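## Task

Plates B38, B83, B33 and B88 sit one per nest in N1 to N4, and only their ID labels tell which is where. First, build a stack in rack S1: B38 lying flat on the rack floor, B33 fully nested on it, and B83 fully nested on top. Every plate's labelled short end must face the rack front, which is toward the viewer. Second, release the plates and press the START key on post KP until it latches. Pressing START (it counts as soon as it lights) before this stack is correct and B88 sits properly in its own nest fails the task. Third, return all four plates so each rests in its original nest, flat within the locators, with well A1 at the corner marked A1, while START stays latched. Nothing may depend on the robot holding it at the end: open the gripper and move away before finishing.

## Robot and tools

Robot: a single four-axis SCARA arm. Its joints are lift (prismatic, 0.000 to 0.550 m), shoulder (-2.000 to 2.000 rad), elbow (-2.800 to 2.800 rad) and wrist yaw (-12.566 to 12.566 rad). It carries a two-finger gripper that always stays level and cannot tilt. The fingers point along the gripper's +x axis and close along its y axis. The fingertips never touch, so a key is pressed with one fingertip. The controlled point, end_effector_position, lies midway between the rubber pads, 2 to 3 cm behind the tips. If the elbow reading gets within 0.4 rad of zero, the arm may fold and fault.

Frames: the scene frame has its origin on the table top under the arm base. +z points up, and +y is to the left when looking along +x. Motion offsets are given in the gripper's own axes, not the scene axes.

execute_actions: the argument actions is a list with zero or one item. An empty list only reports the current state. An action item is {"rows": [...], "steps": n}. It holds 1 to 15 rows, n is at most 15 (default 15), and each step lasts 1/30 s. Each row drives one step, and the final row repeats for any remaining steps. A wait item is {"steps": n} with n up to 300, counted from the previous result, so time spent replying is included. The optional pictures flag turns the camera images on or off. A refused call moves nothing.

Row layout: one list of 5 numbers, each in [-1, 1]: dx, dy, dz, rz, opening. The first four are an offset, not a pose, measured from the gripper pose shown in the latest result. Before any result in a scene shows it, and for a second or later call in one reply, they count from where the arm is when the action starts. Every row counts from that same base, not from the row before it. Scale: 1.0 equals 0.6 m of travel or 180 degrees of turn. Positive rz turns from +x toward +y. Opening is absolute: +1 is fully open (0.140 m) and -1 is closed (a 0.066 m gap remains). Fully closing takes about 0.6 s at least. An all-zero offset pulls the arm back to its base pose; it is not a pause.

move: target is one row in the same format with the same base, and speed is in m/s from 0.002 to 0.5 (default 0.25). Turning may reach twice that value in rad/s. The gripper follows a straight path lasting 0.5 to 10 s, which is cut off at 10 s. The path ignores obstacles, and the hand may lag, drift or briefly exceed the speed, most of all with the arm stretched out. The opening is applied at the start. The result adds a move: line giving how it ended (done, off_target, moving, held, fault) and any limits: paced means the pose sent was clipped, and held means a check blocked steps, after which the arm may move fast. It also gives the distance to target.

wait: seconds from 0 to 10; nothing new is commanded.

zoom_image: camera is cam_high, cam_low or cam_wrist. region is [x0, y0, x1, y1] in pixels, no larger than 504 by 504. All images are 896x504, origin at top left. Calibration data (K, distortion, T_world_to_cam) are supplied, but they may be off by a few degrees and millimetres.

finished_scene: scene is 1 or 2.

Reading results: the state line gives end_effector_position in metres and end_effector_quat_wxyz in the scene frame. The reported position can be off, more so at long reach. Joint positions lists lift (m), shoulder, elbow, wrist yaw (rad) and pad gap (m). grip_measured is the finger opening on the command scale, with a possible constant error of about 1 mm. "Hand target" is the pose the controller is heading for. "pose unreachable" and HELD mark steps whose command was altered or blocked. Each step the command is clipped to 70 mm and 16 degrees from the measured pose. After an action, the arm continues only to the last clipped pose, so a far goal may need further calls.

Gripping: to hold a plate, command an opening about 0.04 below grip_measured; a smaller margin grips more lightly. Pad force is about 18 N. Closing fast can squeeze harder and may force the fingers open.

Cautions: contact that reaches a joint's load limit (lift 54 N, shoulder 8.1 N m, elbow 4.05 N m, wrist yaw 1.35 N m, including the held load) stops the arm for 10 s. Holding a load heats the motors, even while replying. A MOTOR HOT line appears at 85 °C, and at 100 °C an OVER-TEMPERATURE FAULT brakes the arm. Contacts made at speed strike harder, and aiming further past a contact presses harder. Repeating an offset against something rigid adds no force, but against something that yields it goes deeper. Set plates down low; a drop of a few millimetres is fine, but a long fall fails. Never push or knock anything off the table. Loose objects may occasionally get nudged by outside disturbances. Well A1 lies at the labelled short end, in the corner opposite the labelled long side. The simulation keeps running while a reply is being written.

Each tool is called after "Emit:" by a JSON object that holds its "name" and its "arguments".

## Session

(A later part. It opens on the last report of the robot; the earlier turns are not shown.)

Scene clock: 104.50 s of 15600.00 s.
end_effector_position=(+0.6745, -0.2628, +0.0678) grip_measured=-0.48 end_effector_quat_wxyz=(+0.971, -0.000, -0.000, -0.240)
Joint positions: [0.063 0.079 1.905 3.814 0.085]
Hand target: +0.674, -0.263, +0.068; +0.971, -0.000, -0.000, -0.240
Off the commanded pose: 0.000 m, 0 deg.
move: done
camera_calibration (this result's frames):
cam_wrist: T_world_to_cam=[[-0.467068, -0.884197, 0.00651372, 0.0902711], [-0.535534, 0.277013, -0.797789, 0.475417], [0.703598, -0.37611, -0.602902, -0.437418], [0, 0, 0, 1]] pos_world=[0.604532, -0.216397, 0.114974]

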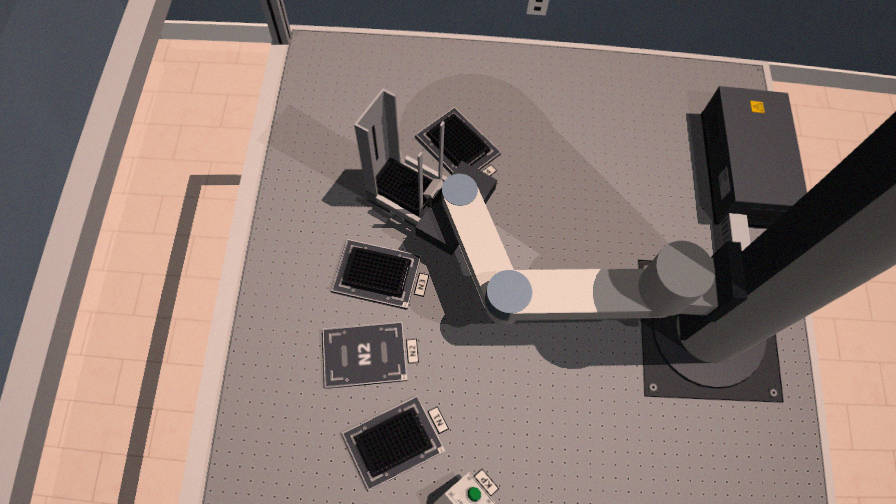

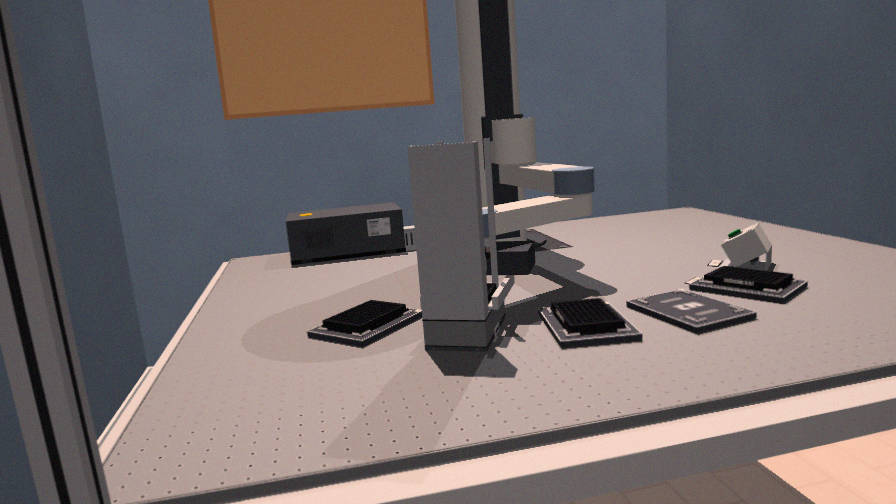

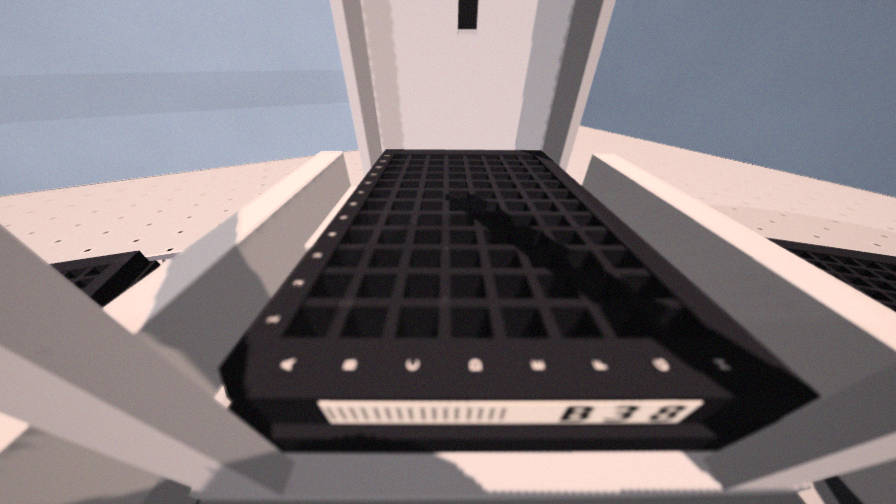

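Emit:
{"name": "move", "arguments": {"target": [0,0,0,0,0.05]}}

Emit:
{"name": "move", "arguments": {"target": [-0.233,0,0.082,0,0.05]}}

Emit:
{"name": "move", "arguments": {"target": [-0.298,0.643,0,0.316,0.05], "speed": 0.35}}

Emit:
{"name": "zoom_image", "arguments": {"camera": "cam_wrist", "region": [360, 200, 600, 370]}}

Scene clock: 116.00 s of 15600.00 s.
end_effector_position=(+0.6745, -0.2628, +0.0678) grip_measured=+0.05 end_effector_quat_wxyz=(+0.971, -0.000, -0.000, -0.240)
Joint positions: [0.063 0.079 1.905 3.814 0.105]
Hand target: +0.674, -0.263, +0.068; +0.971, -0.000, -0.000, -0.240
Off the commanded pose: 0.000 m, 0 deg.
After step 90, 7.80 s passed at rest.
move: done
camera_calibration (this result's frames):
cam_wrist: T_world_to_cam=[[-0.467035, -0.884215, 0.00651372, 0.0902465], [-0.535545, 0.276993, -0.797789, 0.475425], [0.703612, -0.376084, -0.602902, -0.437412], [0, 0, 0, 1]] pos_world=[0.604528, -0.216396, 0.114984]

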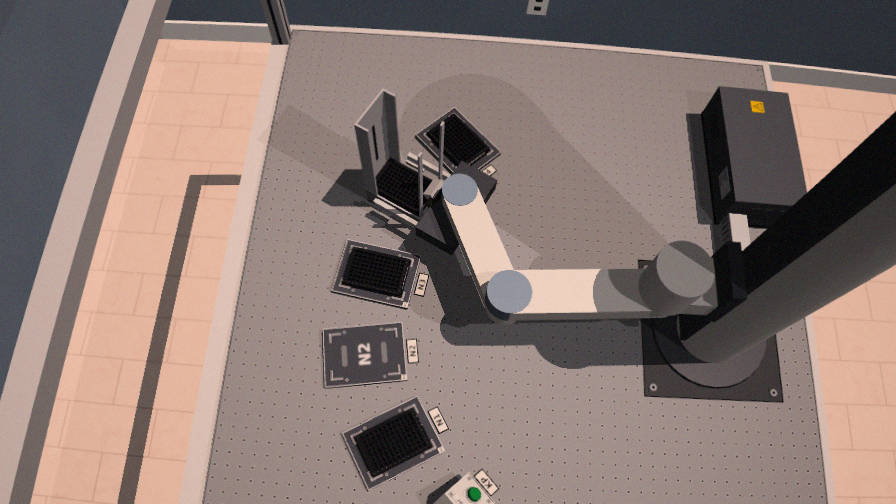

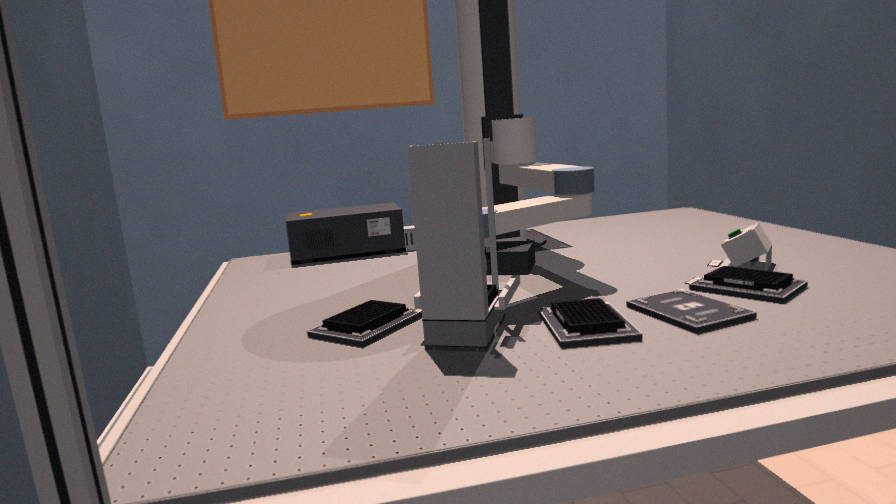

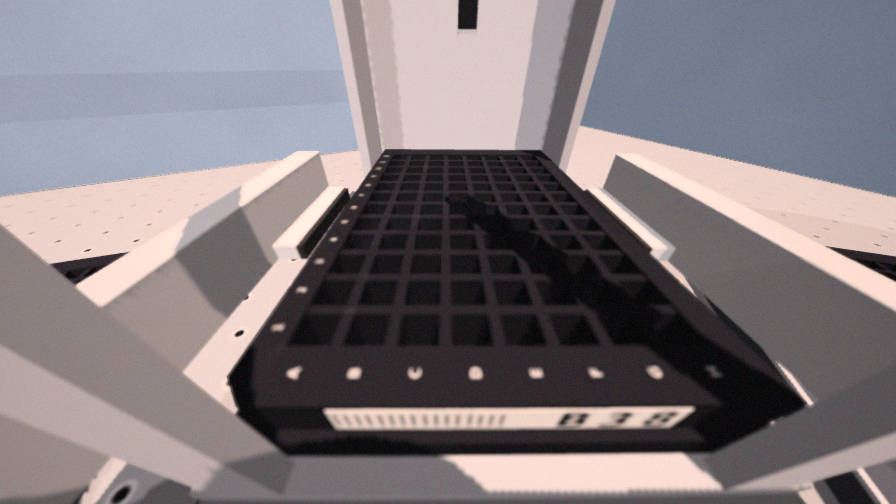

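Scene clock: 117.00 s of 15600.00 s.
end_effector_position=(+0.5508, -0.1977, +0.1170) grip_measured=+0.05 end_effector_quat_wxyz=(+0.971, -0.000, -0.000, -0.240)
Joint positions: [0.112 0.394 1.149 4.255 0.105]
Hand target: +0.551, -0.198, +0.117; +0.971, -0.000, -0.000, -0.240
Off the commanded pose: 0.000 m, 0 deg.
move: done
camera_calibration (this result's frames):
cam_wrist: T_world_to_cam=[[-0.467203, -0.884126, 0.00651372, 0.0898457], [-0.535492, 0.277095, -0.797789, 0.430423], [0.703541, -0.376217, -0.602902, -0.296152], [0, 0, 0, 1]] pos_world=[0.480819, -0.151251, 0.164251]

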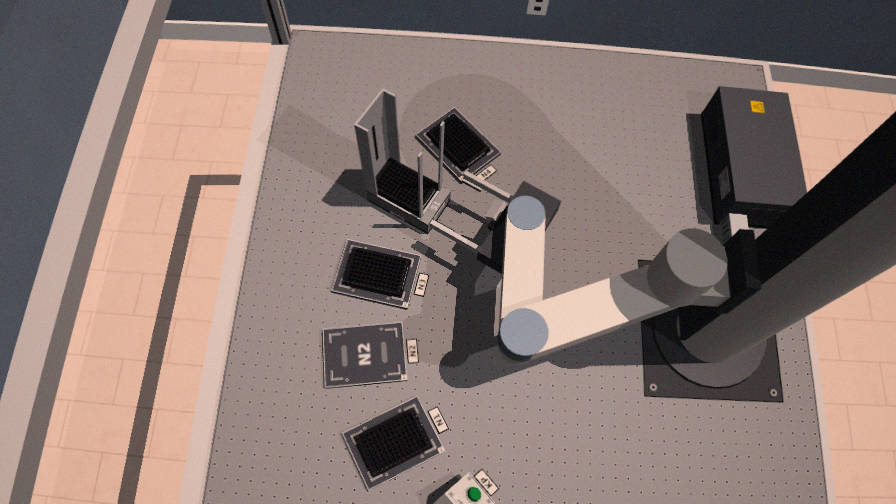

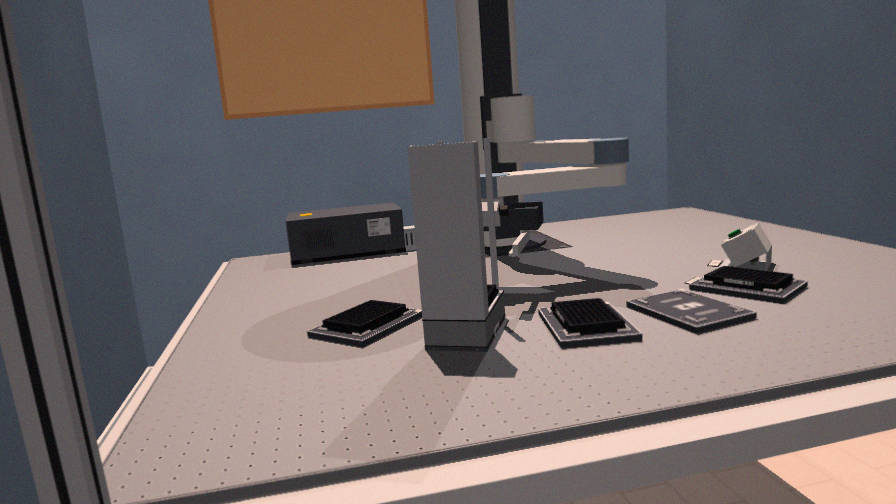

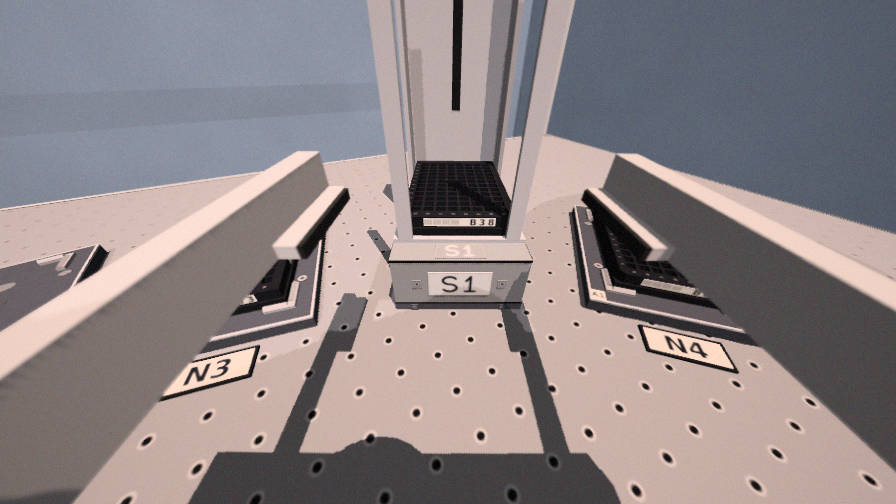

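Scene clock: 118.80 s of 15600.00 s.
end_effector_position=(+0.5723, +0.2272, +0.1171) grip_measured=+0.05 end_effector_quat_wxyz=(+0.968, -0.000, -0.000, +0.251)
Joint positions: [0.112 1.341 1.307 4.143 0.105]
Hand target: +0.572, +0.227, +0.117; +0.968, -0.000, -0.000, +0.251
Off the commanded pose: 0.000 m, 0 deg.
move: done
camera_calibration (this result's frames):
cam_wrist: T_world_to_cam=[[0.485692, -0.874106, 0.00651372, -0.0721], [-0.524498, -0.29738, -0.797789, 0.448456], [0.699289, 0.384063, -0.602902, -0.321751], [0, 0, 0, 1]] pos_world=[0.495229, 0.193911, 0.164258]

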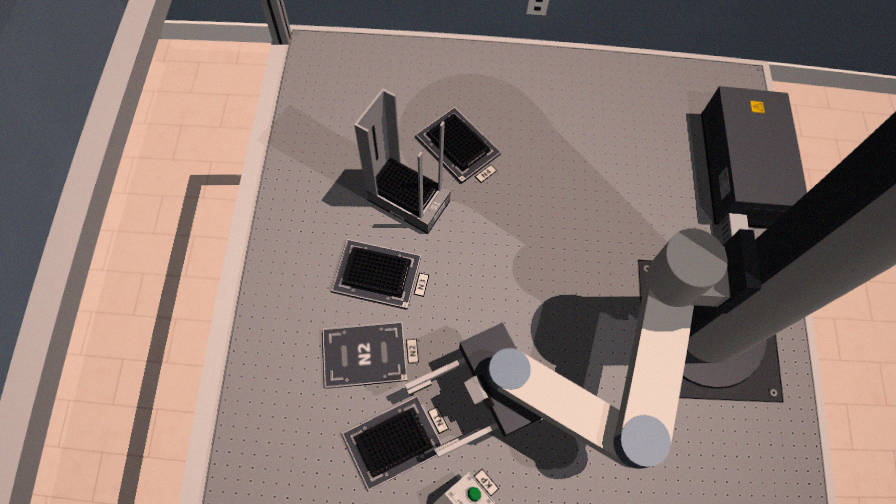

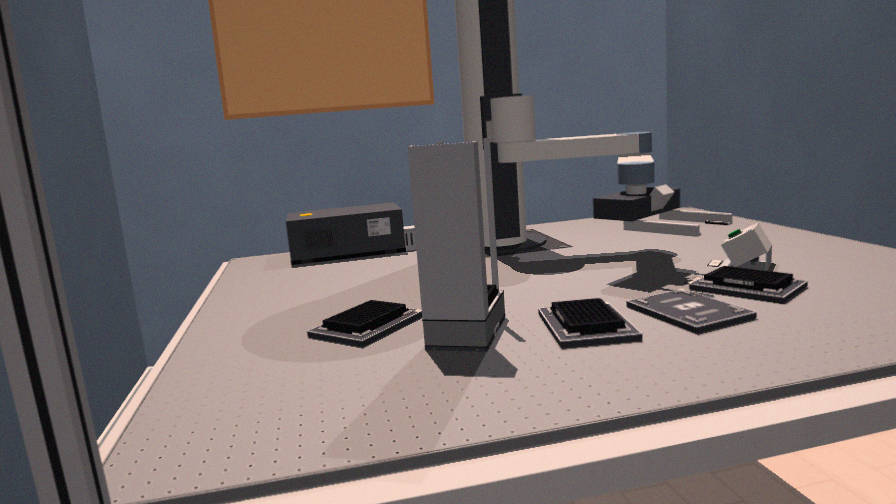

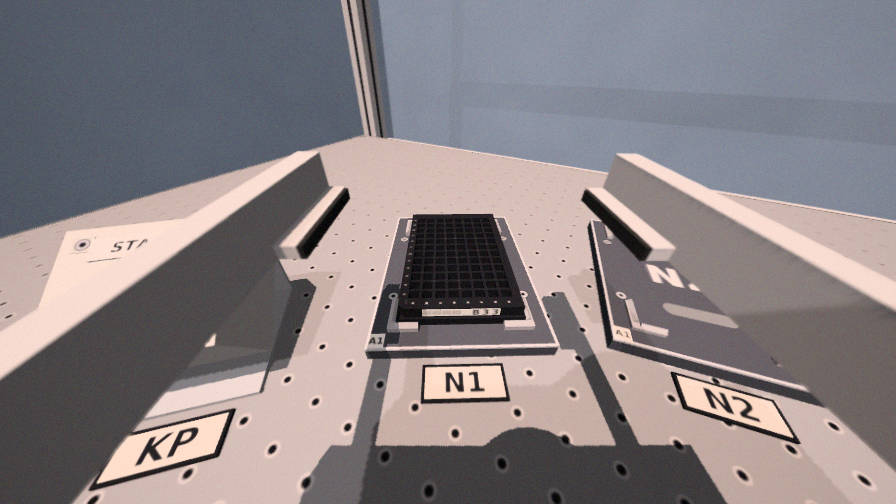

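Region (360, 200, 600, 370) of cam_wrist's 896x504 image, scaled by 2.100, with more detail than that image has; it fills the top 357 rows of this view, and the rest is white.

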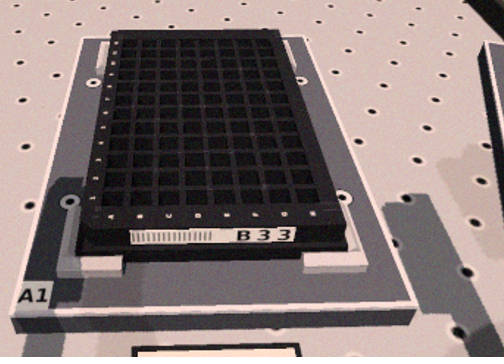

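Emit:
{"name": "move", "arguments": {"target": [0.152,0.002,-0.1,0.005,0.05]}}

Emit:
{"name": "move", "arguments": {"target": [0,0,-0.047,0,0.05], "speed": 0.05}}

Emit:
{"name": "move", "arguments": {"target": [0,0,0,0,-0.54]}}

Emit:
{"name": "move", "arguments": {"target": [0,0,0.52,0,-0.54]}}

Scene clock: 124.83 s of 15600.00 s.
end_effector_position=(+0.6514, +0.2726, +0.0570) grip_measured=+0.05 end_effector_quat_wxyz=(+0.966, -0.000, -0.000, +0.259)
Joint positions: [0.052 1.126 1.805 3.876 0.105]
Hand target: +0.651, +0.273, +0.057; +0.966, -0.000, -0.000, +0.259
Off the commanded pose: 0.000 m, 0 deg.
After step 90, 2.17 s passed at rest.
move: done
camera_calibration (this result's frames):
cam_wrist: T_world_to_cam=[[0.499493, -0.866293, 0.00651372, -0.0815215], [-0.519716, -0.30566, -0.797789, 0.454668], [0.69311, 0.395105, -0.602902, -0.429702], [0, 0, 0, 1]] pos_world=[0.574849, 0.23813, 0.104192]

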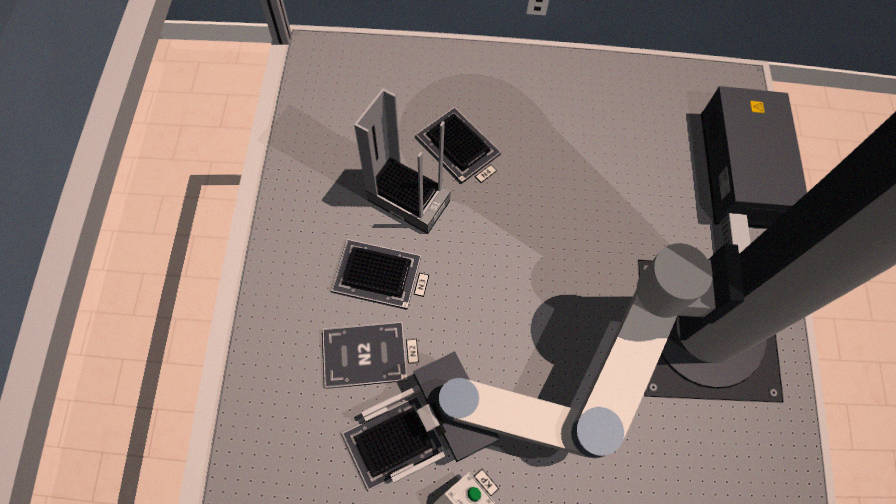

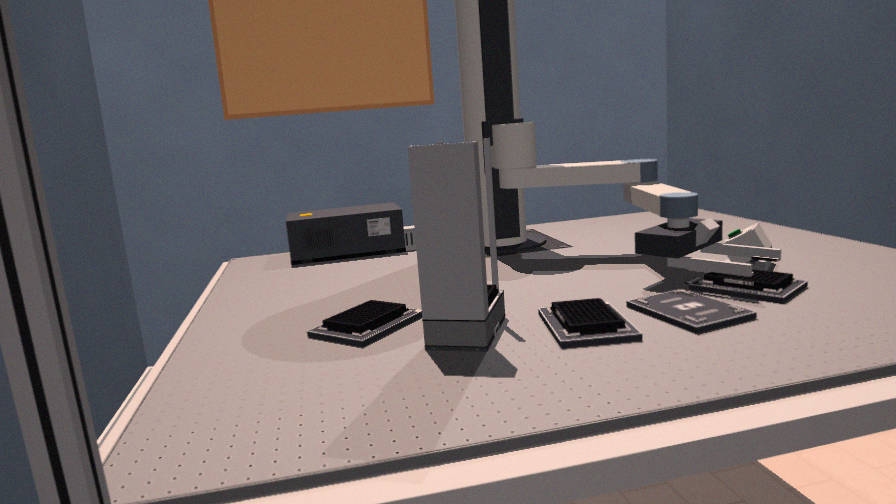

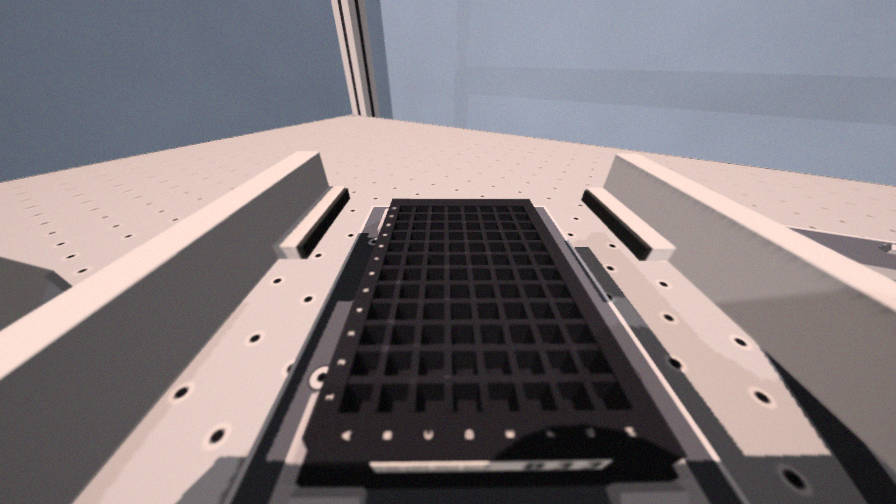

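Scene clock: 125.67 s of 15600.00 s.
end_effector_position=(+0.6514, +0.2726, +0.0287) grip_measured=+0.05 end_effector_quat_wxyz=(+0.966, -0.000, -0.000, +0.259)
Joint positions: [0.024 1.126 1.805 3.876 0.105]
Hand target: +0.651, +0.273, +0.029; +0.966, -0.000, -0.000, +0.259
Off the commanded pose: 0.000 m, 0 deg.
move: done
camera_calibration (this result's frames):
cam_wrist: T_world_to_cam=[[0.499482, -0.8663, 0.00651372, -0.0813326], [-0.51972, -0.305654, -0.797789, 0.432117], [0.693115, 0.395096, -0.602902, -0.446744], [0, 0, 0, 1]] pos_world=[0.574849, 0.238126, 0.0759248]

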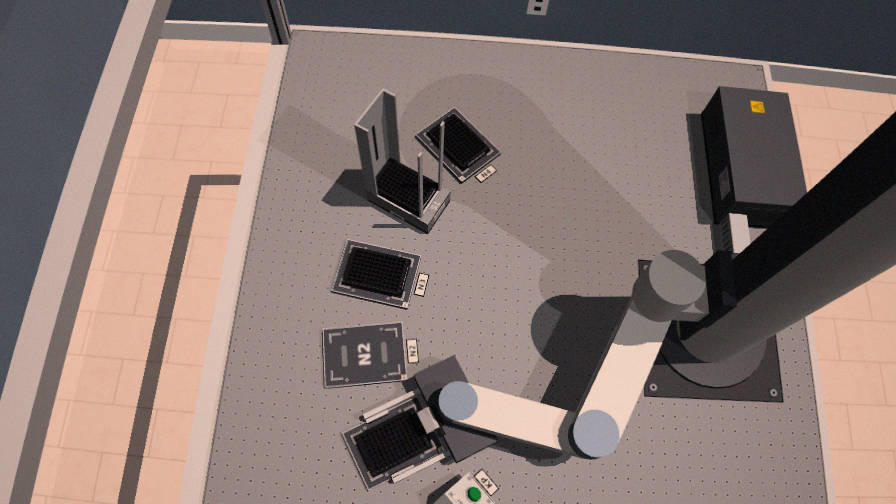

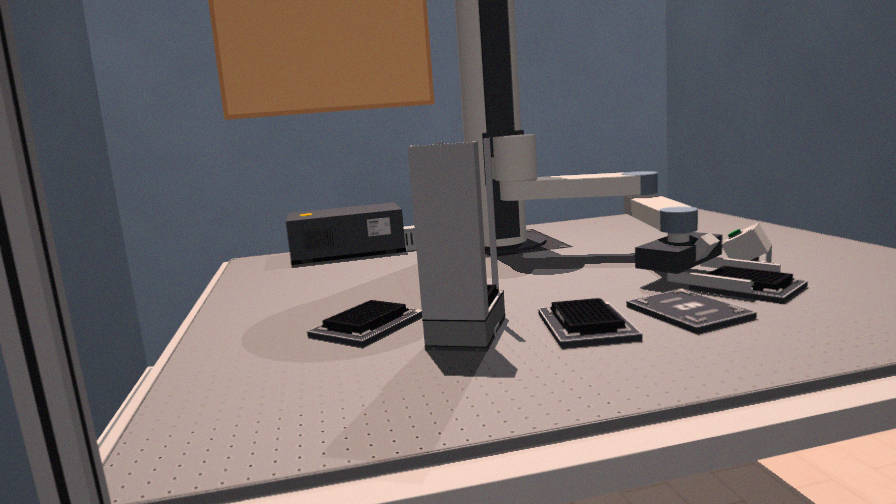

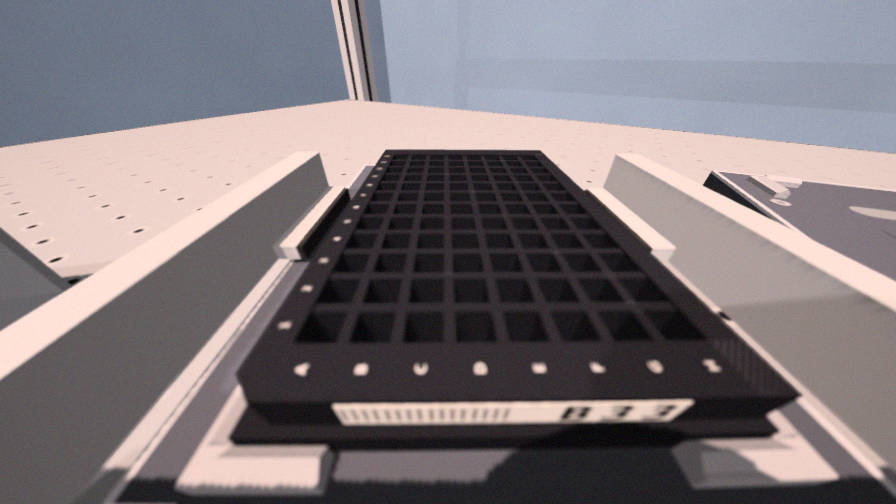

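Scene clock: 126.17 s of 15600.00 s.
end_effector_position=(+0.6515, +0.2723, +0.0287) grip_measured=-0.48 end_effector_quat_wxyz=(+0.966, -0.000, -0.000, +0.259)
Joint positions: [0.024 1.126 1.805 3.876 0.085]
Hand target: +0.651, +0.273, +0.029; +0.966, -0.000, -0.000, +0.259
Off the commanded pose: 0.000 m, 0 deg.
move: done
camera_calibration (this result's frames):
cam_wrist: T_world_to_cam=[[0.498594, -0.866811, 0.00651372, -0.0809097], [-0.520033, -0.305121, -0.797789, 0.432142], [0.693519, 0.394386, -0.602902, -0.446773], [0, 0, 0, 1]] pos_world=[0.574915, 0.237923, 0.0759249]

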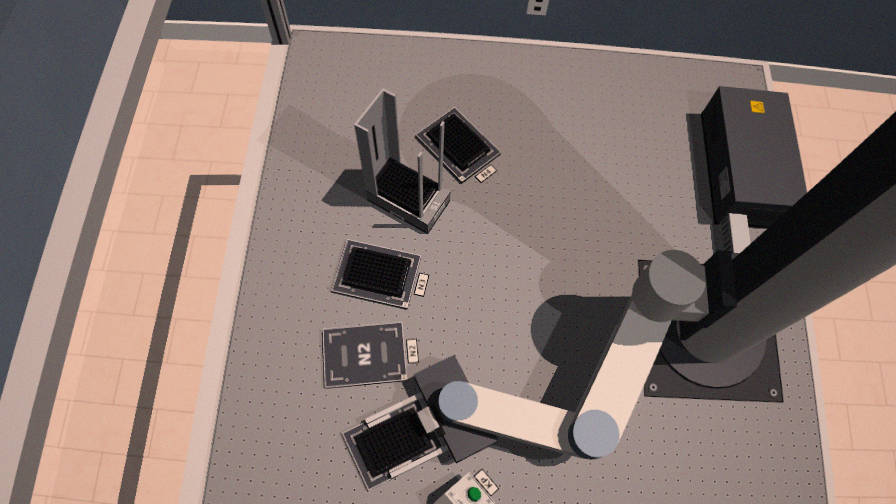

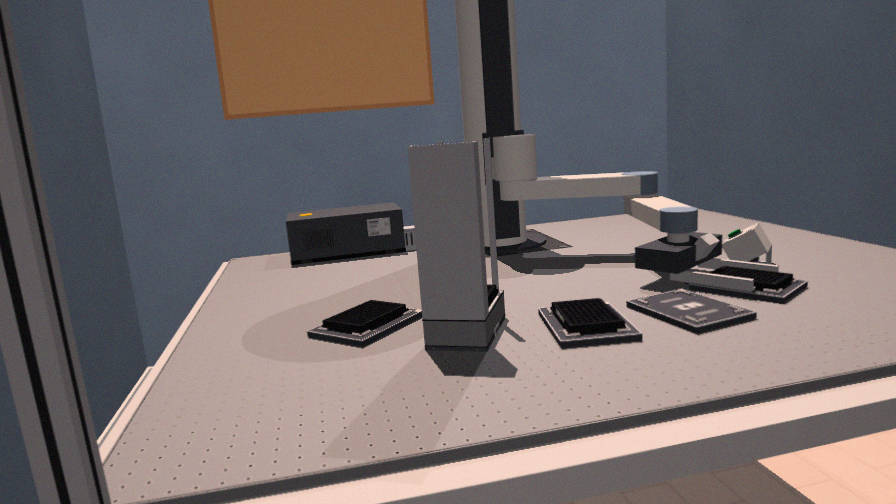

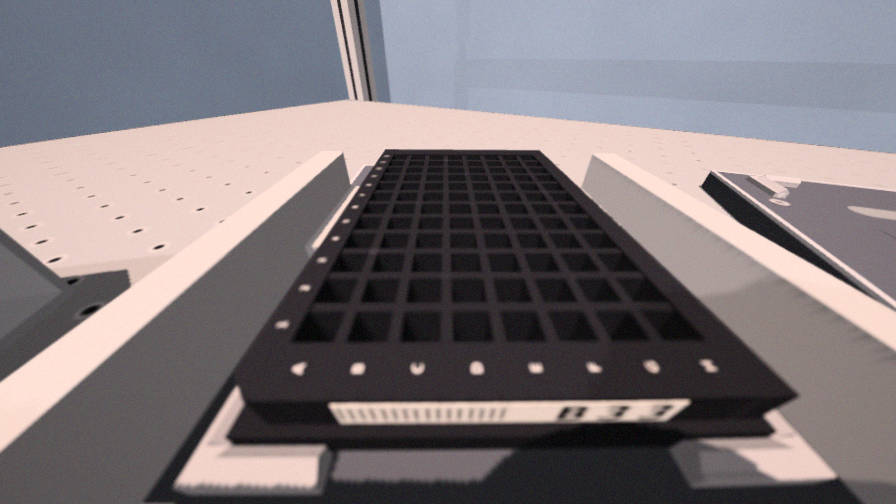

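Scene clock: 127.83 s of 15600.00 s.
end_effector_position=(+0.6515, +0.2723, +0.3408) grip_measured=-0.48 end_effector_quat_wxyz=(+0.966, -0.000, -0.000, +0.259)
Joint positions: [0.336 1.126 1.805 3.876 0.085]
Hand target: +0.652, +0.272, +0.341; +0.966, -0.000, -0.000, +0.259
Off the commanded pose: 0.000 m, 0 deg.
move: done
camera_calibration (this result's frames):
cam_wrist: T_world_to_cam=[[0.498614, -0.8668, 0.00651372, -0.0829494], [-0.520026, -0.305133, -0.797789, 0.681096], [0.693511, 0.394401, -0.602902, -0.258636], [0, 0, 0, 1]] pos_world=[0.574914, 0.23793, 0.387979]

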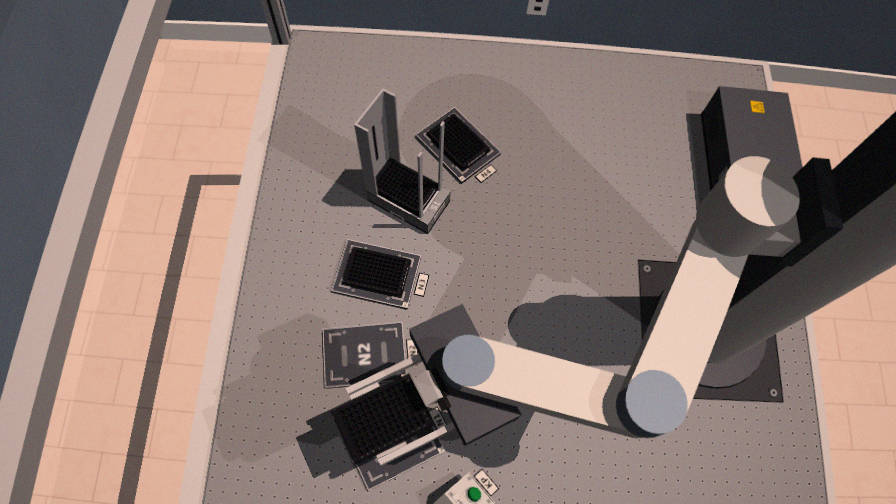

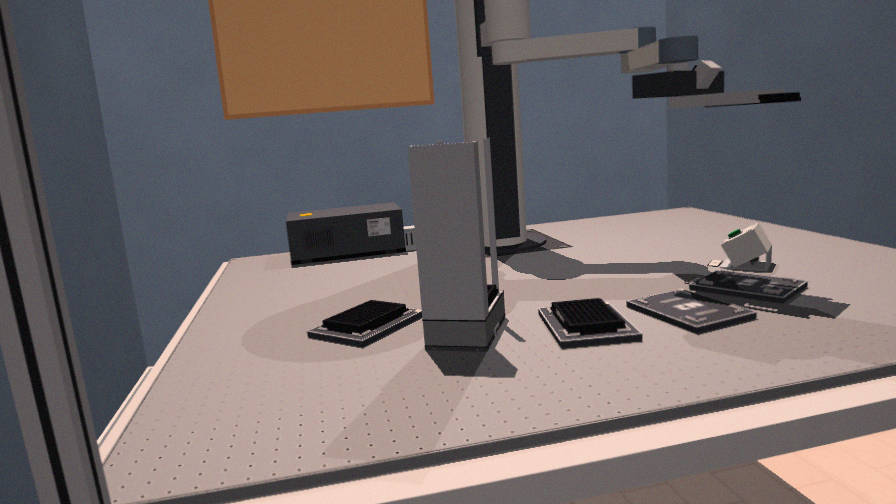

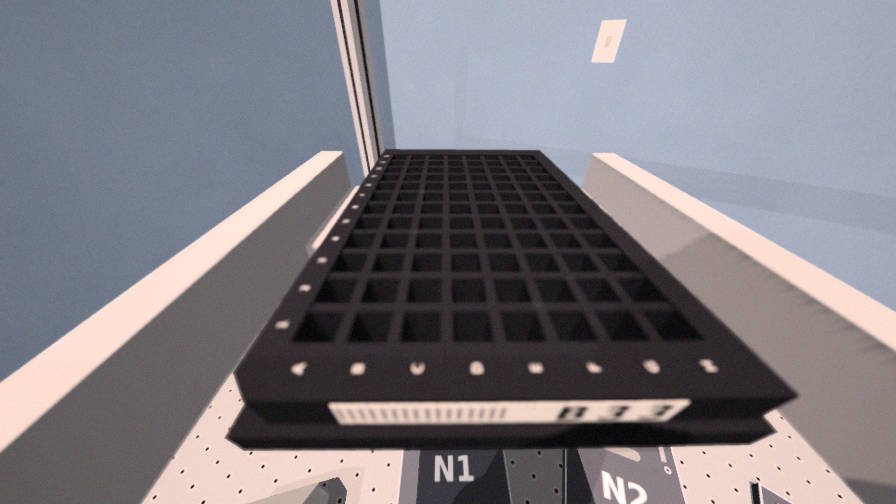

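Emit:
{"name": "move", "arguments": {"target": [-0.4133,-0.7908,0,-0.3209,-0.54], "speed": 0.3}}

Emit:
{"name": "move", "arguments": {"target": [0,0,-0.065,0,-0.54], "speed": 0.03}}

Scene clock: 134.27 s of 15600.00 s.
end_effector_position=(+0.6738, -0.2627, +0.3408) grip_measured=-0.48 end_effector_quat_wxyz=(+0.971, -0.000, -0.000, -0.240)
Joint positions: [0.336 0.081 1.901 3.816 0.085]
Hand target: +0.674, -0.263, +0.341; +0.971, -0.000, -0.000, -0.240
Off the commanded pose: 0.000 m, 0 deg.
After step 90, 1.17 s passed at rest.
move: done
camera_calibration (this result's frames):
cam_wrist: T_world_to_cam=[[-0.467236, -0.884108, 0.00651372, 0.0884193], [-0.535481, 0.277115, -0.797789, 0.692793], [0.703527, -0.376244, -0.602902, -0.272269], [0, 0, 0, 1]] pos_world=[0.603839, -0.216251, 0.387975]

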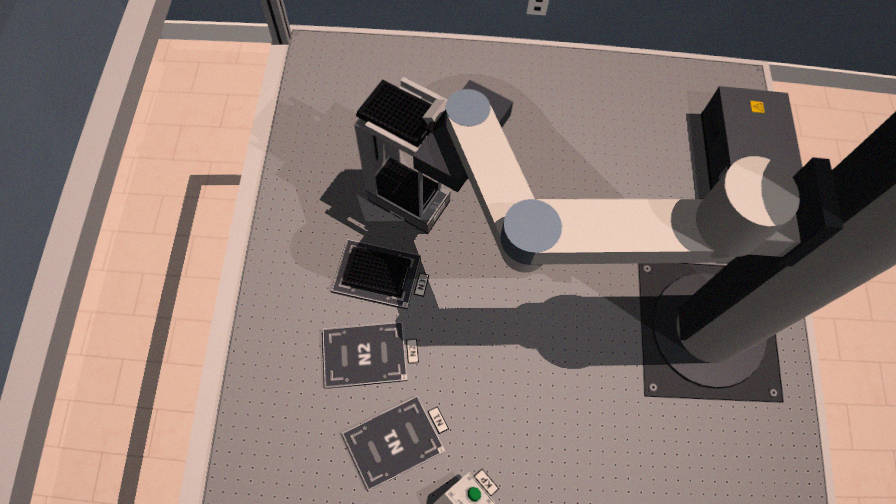

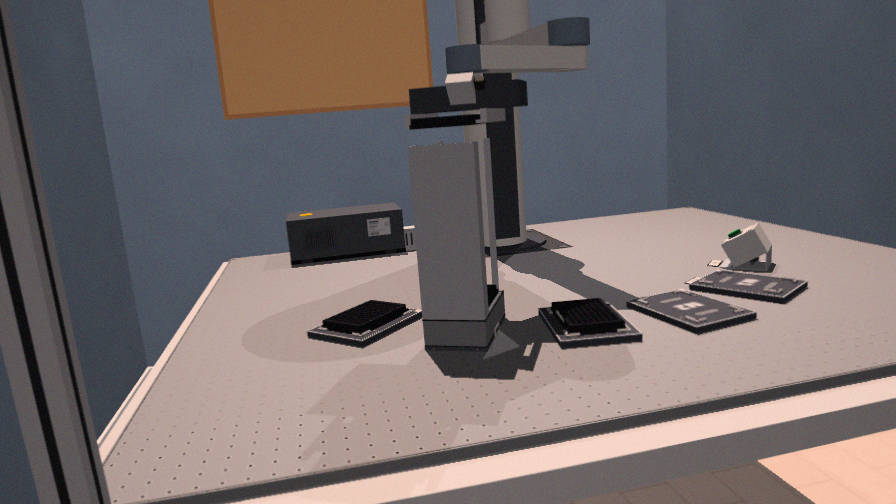

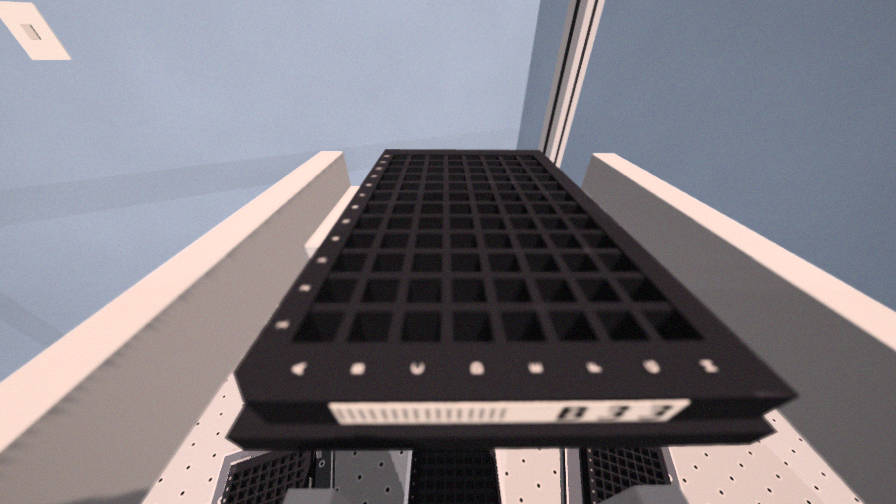

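Scene clock: 135.80 s of 15600.00 s.
end_effector_position=(+0.6737, -0.2628, +0.3017) grip_measured=-0.48 end_effector_quat_wxyz=(+0.971, -0.000, -0.000, -0.240)
Joint positions: [0.297 0.081 1.9   3.816 0.085]
Hand target: +0.674, -0.263, +0.302; +0.971, -0.000, -0.000, -0.240
Off the commanded pose: 0.000 m, 0 deg.
move: done
camera_calibration (this result's frames):
cam_wrist: T_world_to_cam=[[-0.467583, -0.883925, 0.00651372, 0.088842], [-0.535373, 0.277325, -0.797789, 0.661565], [0.703379, -0.37652, -0.602902, -0.295715], [0, 0, 0, 1]] pos_world=[0.603725, -0.216281, 0.348923]

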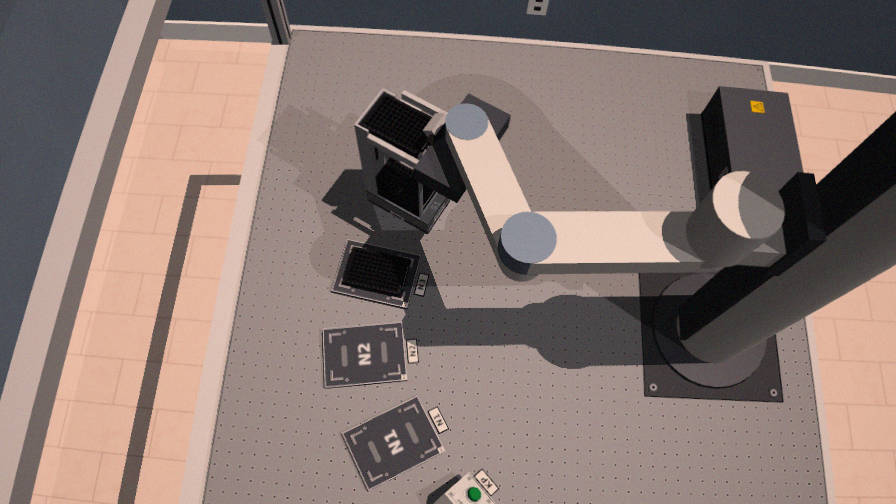

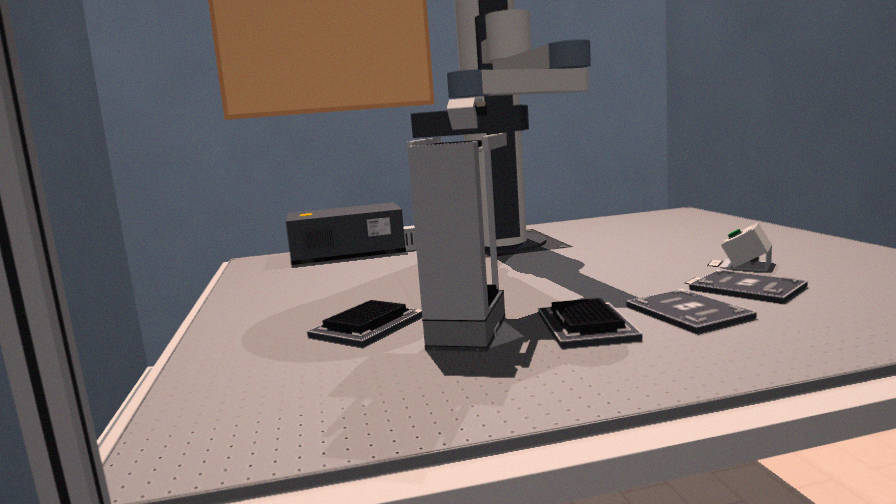

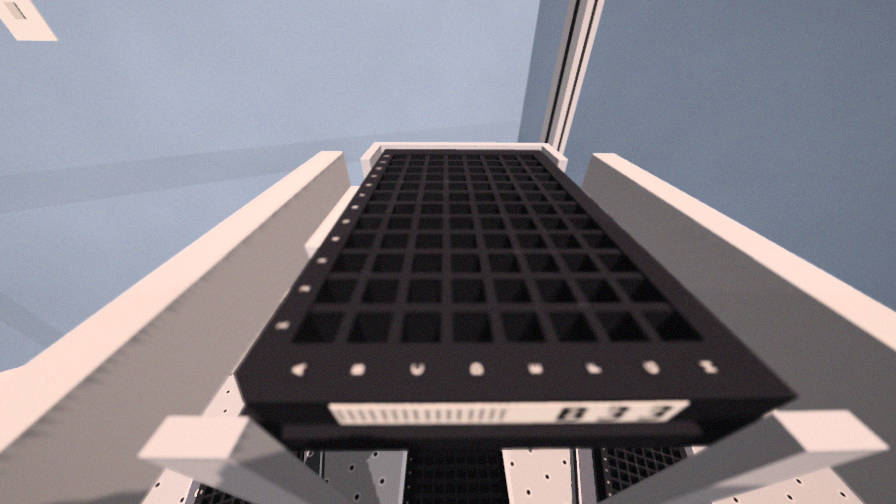

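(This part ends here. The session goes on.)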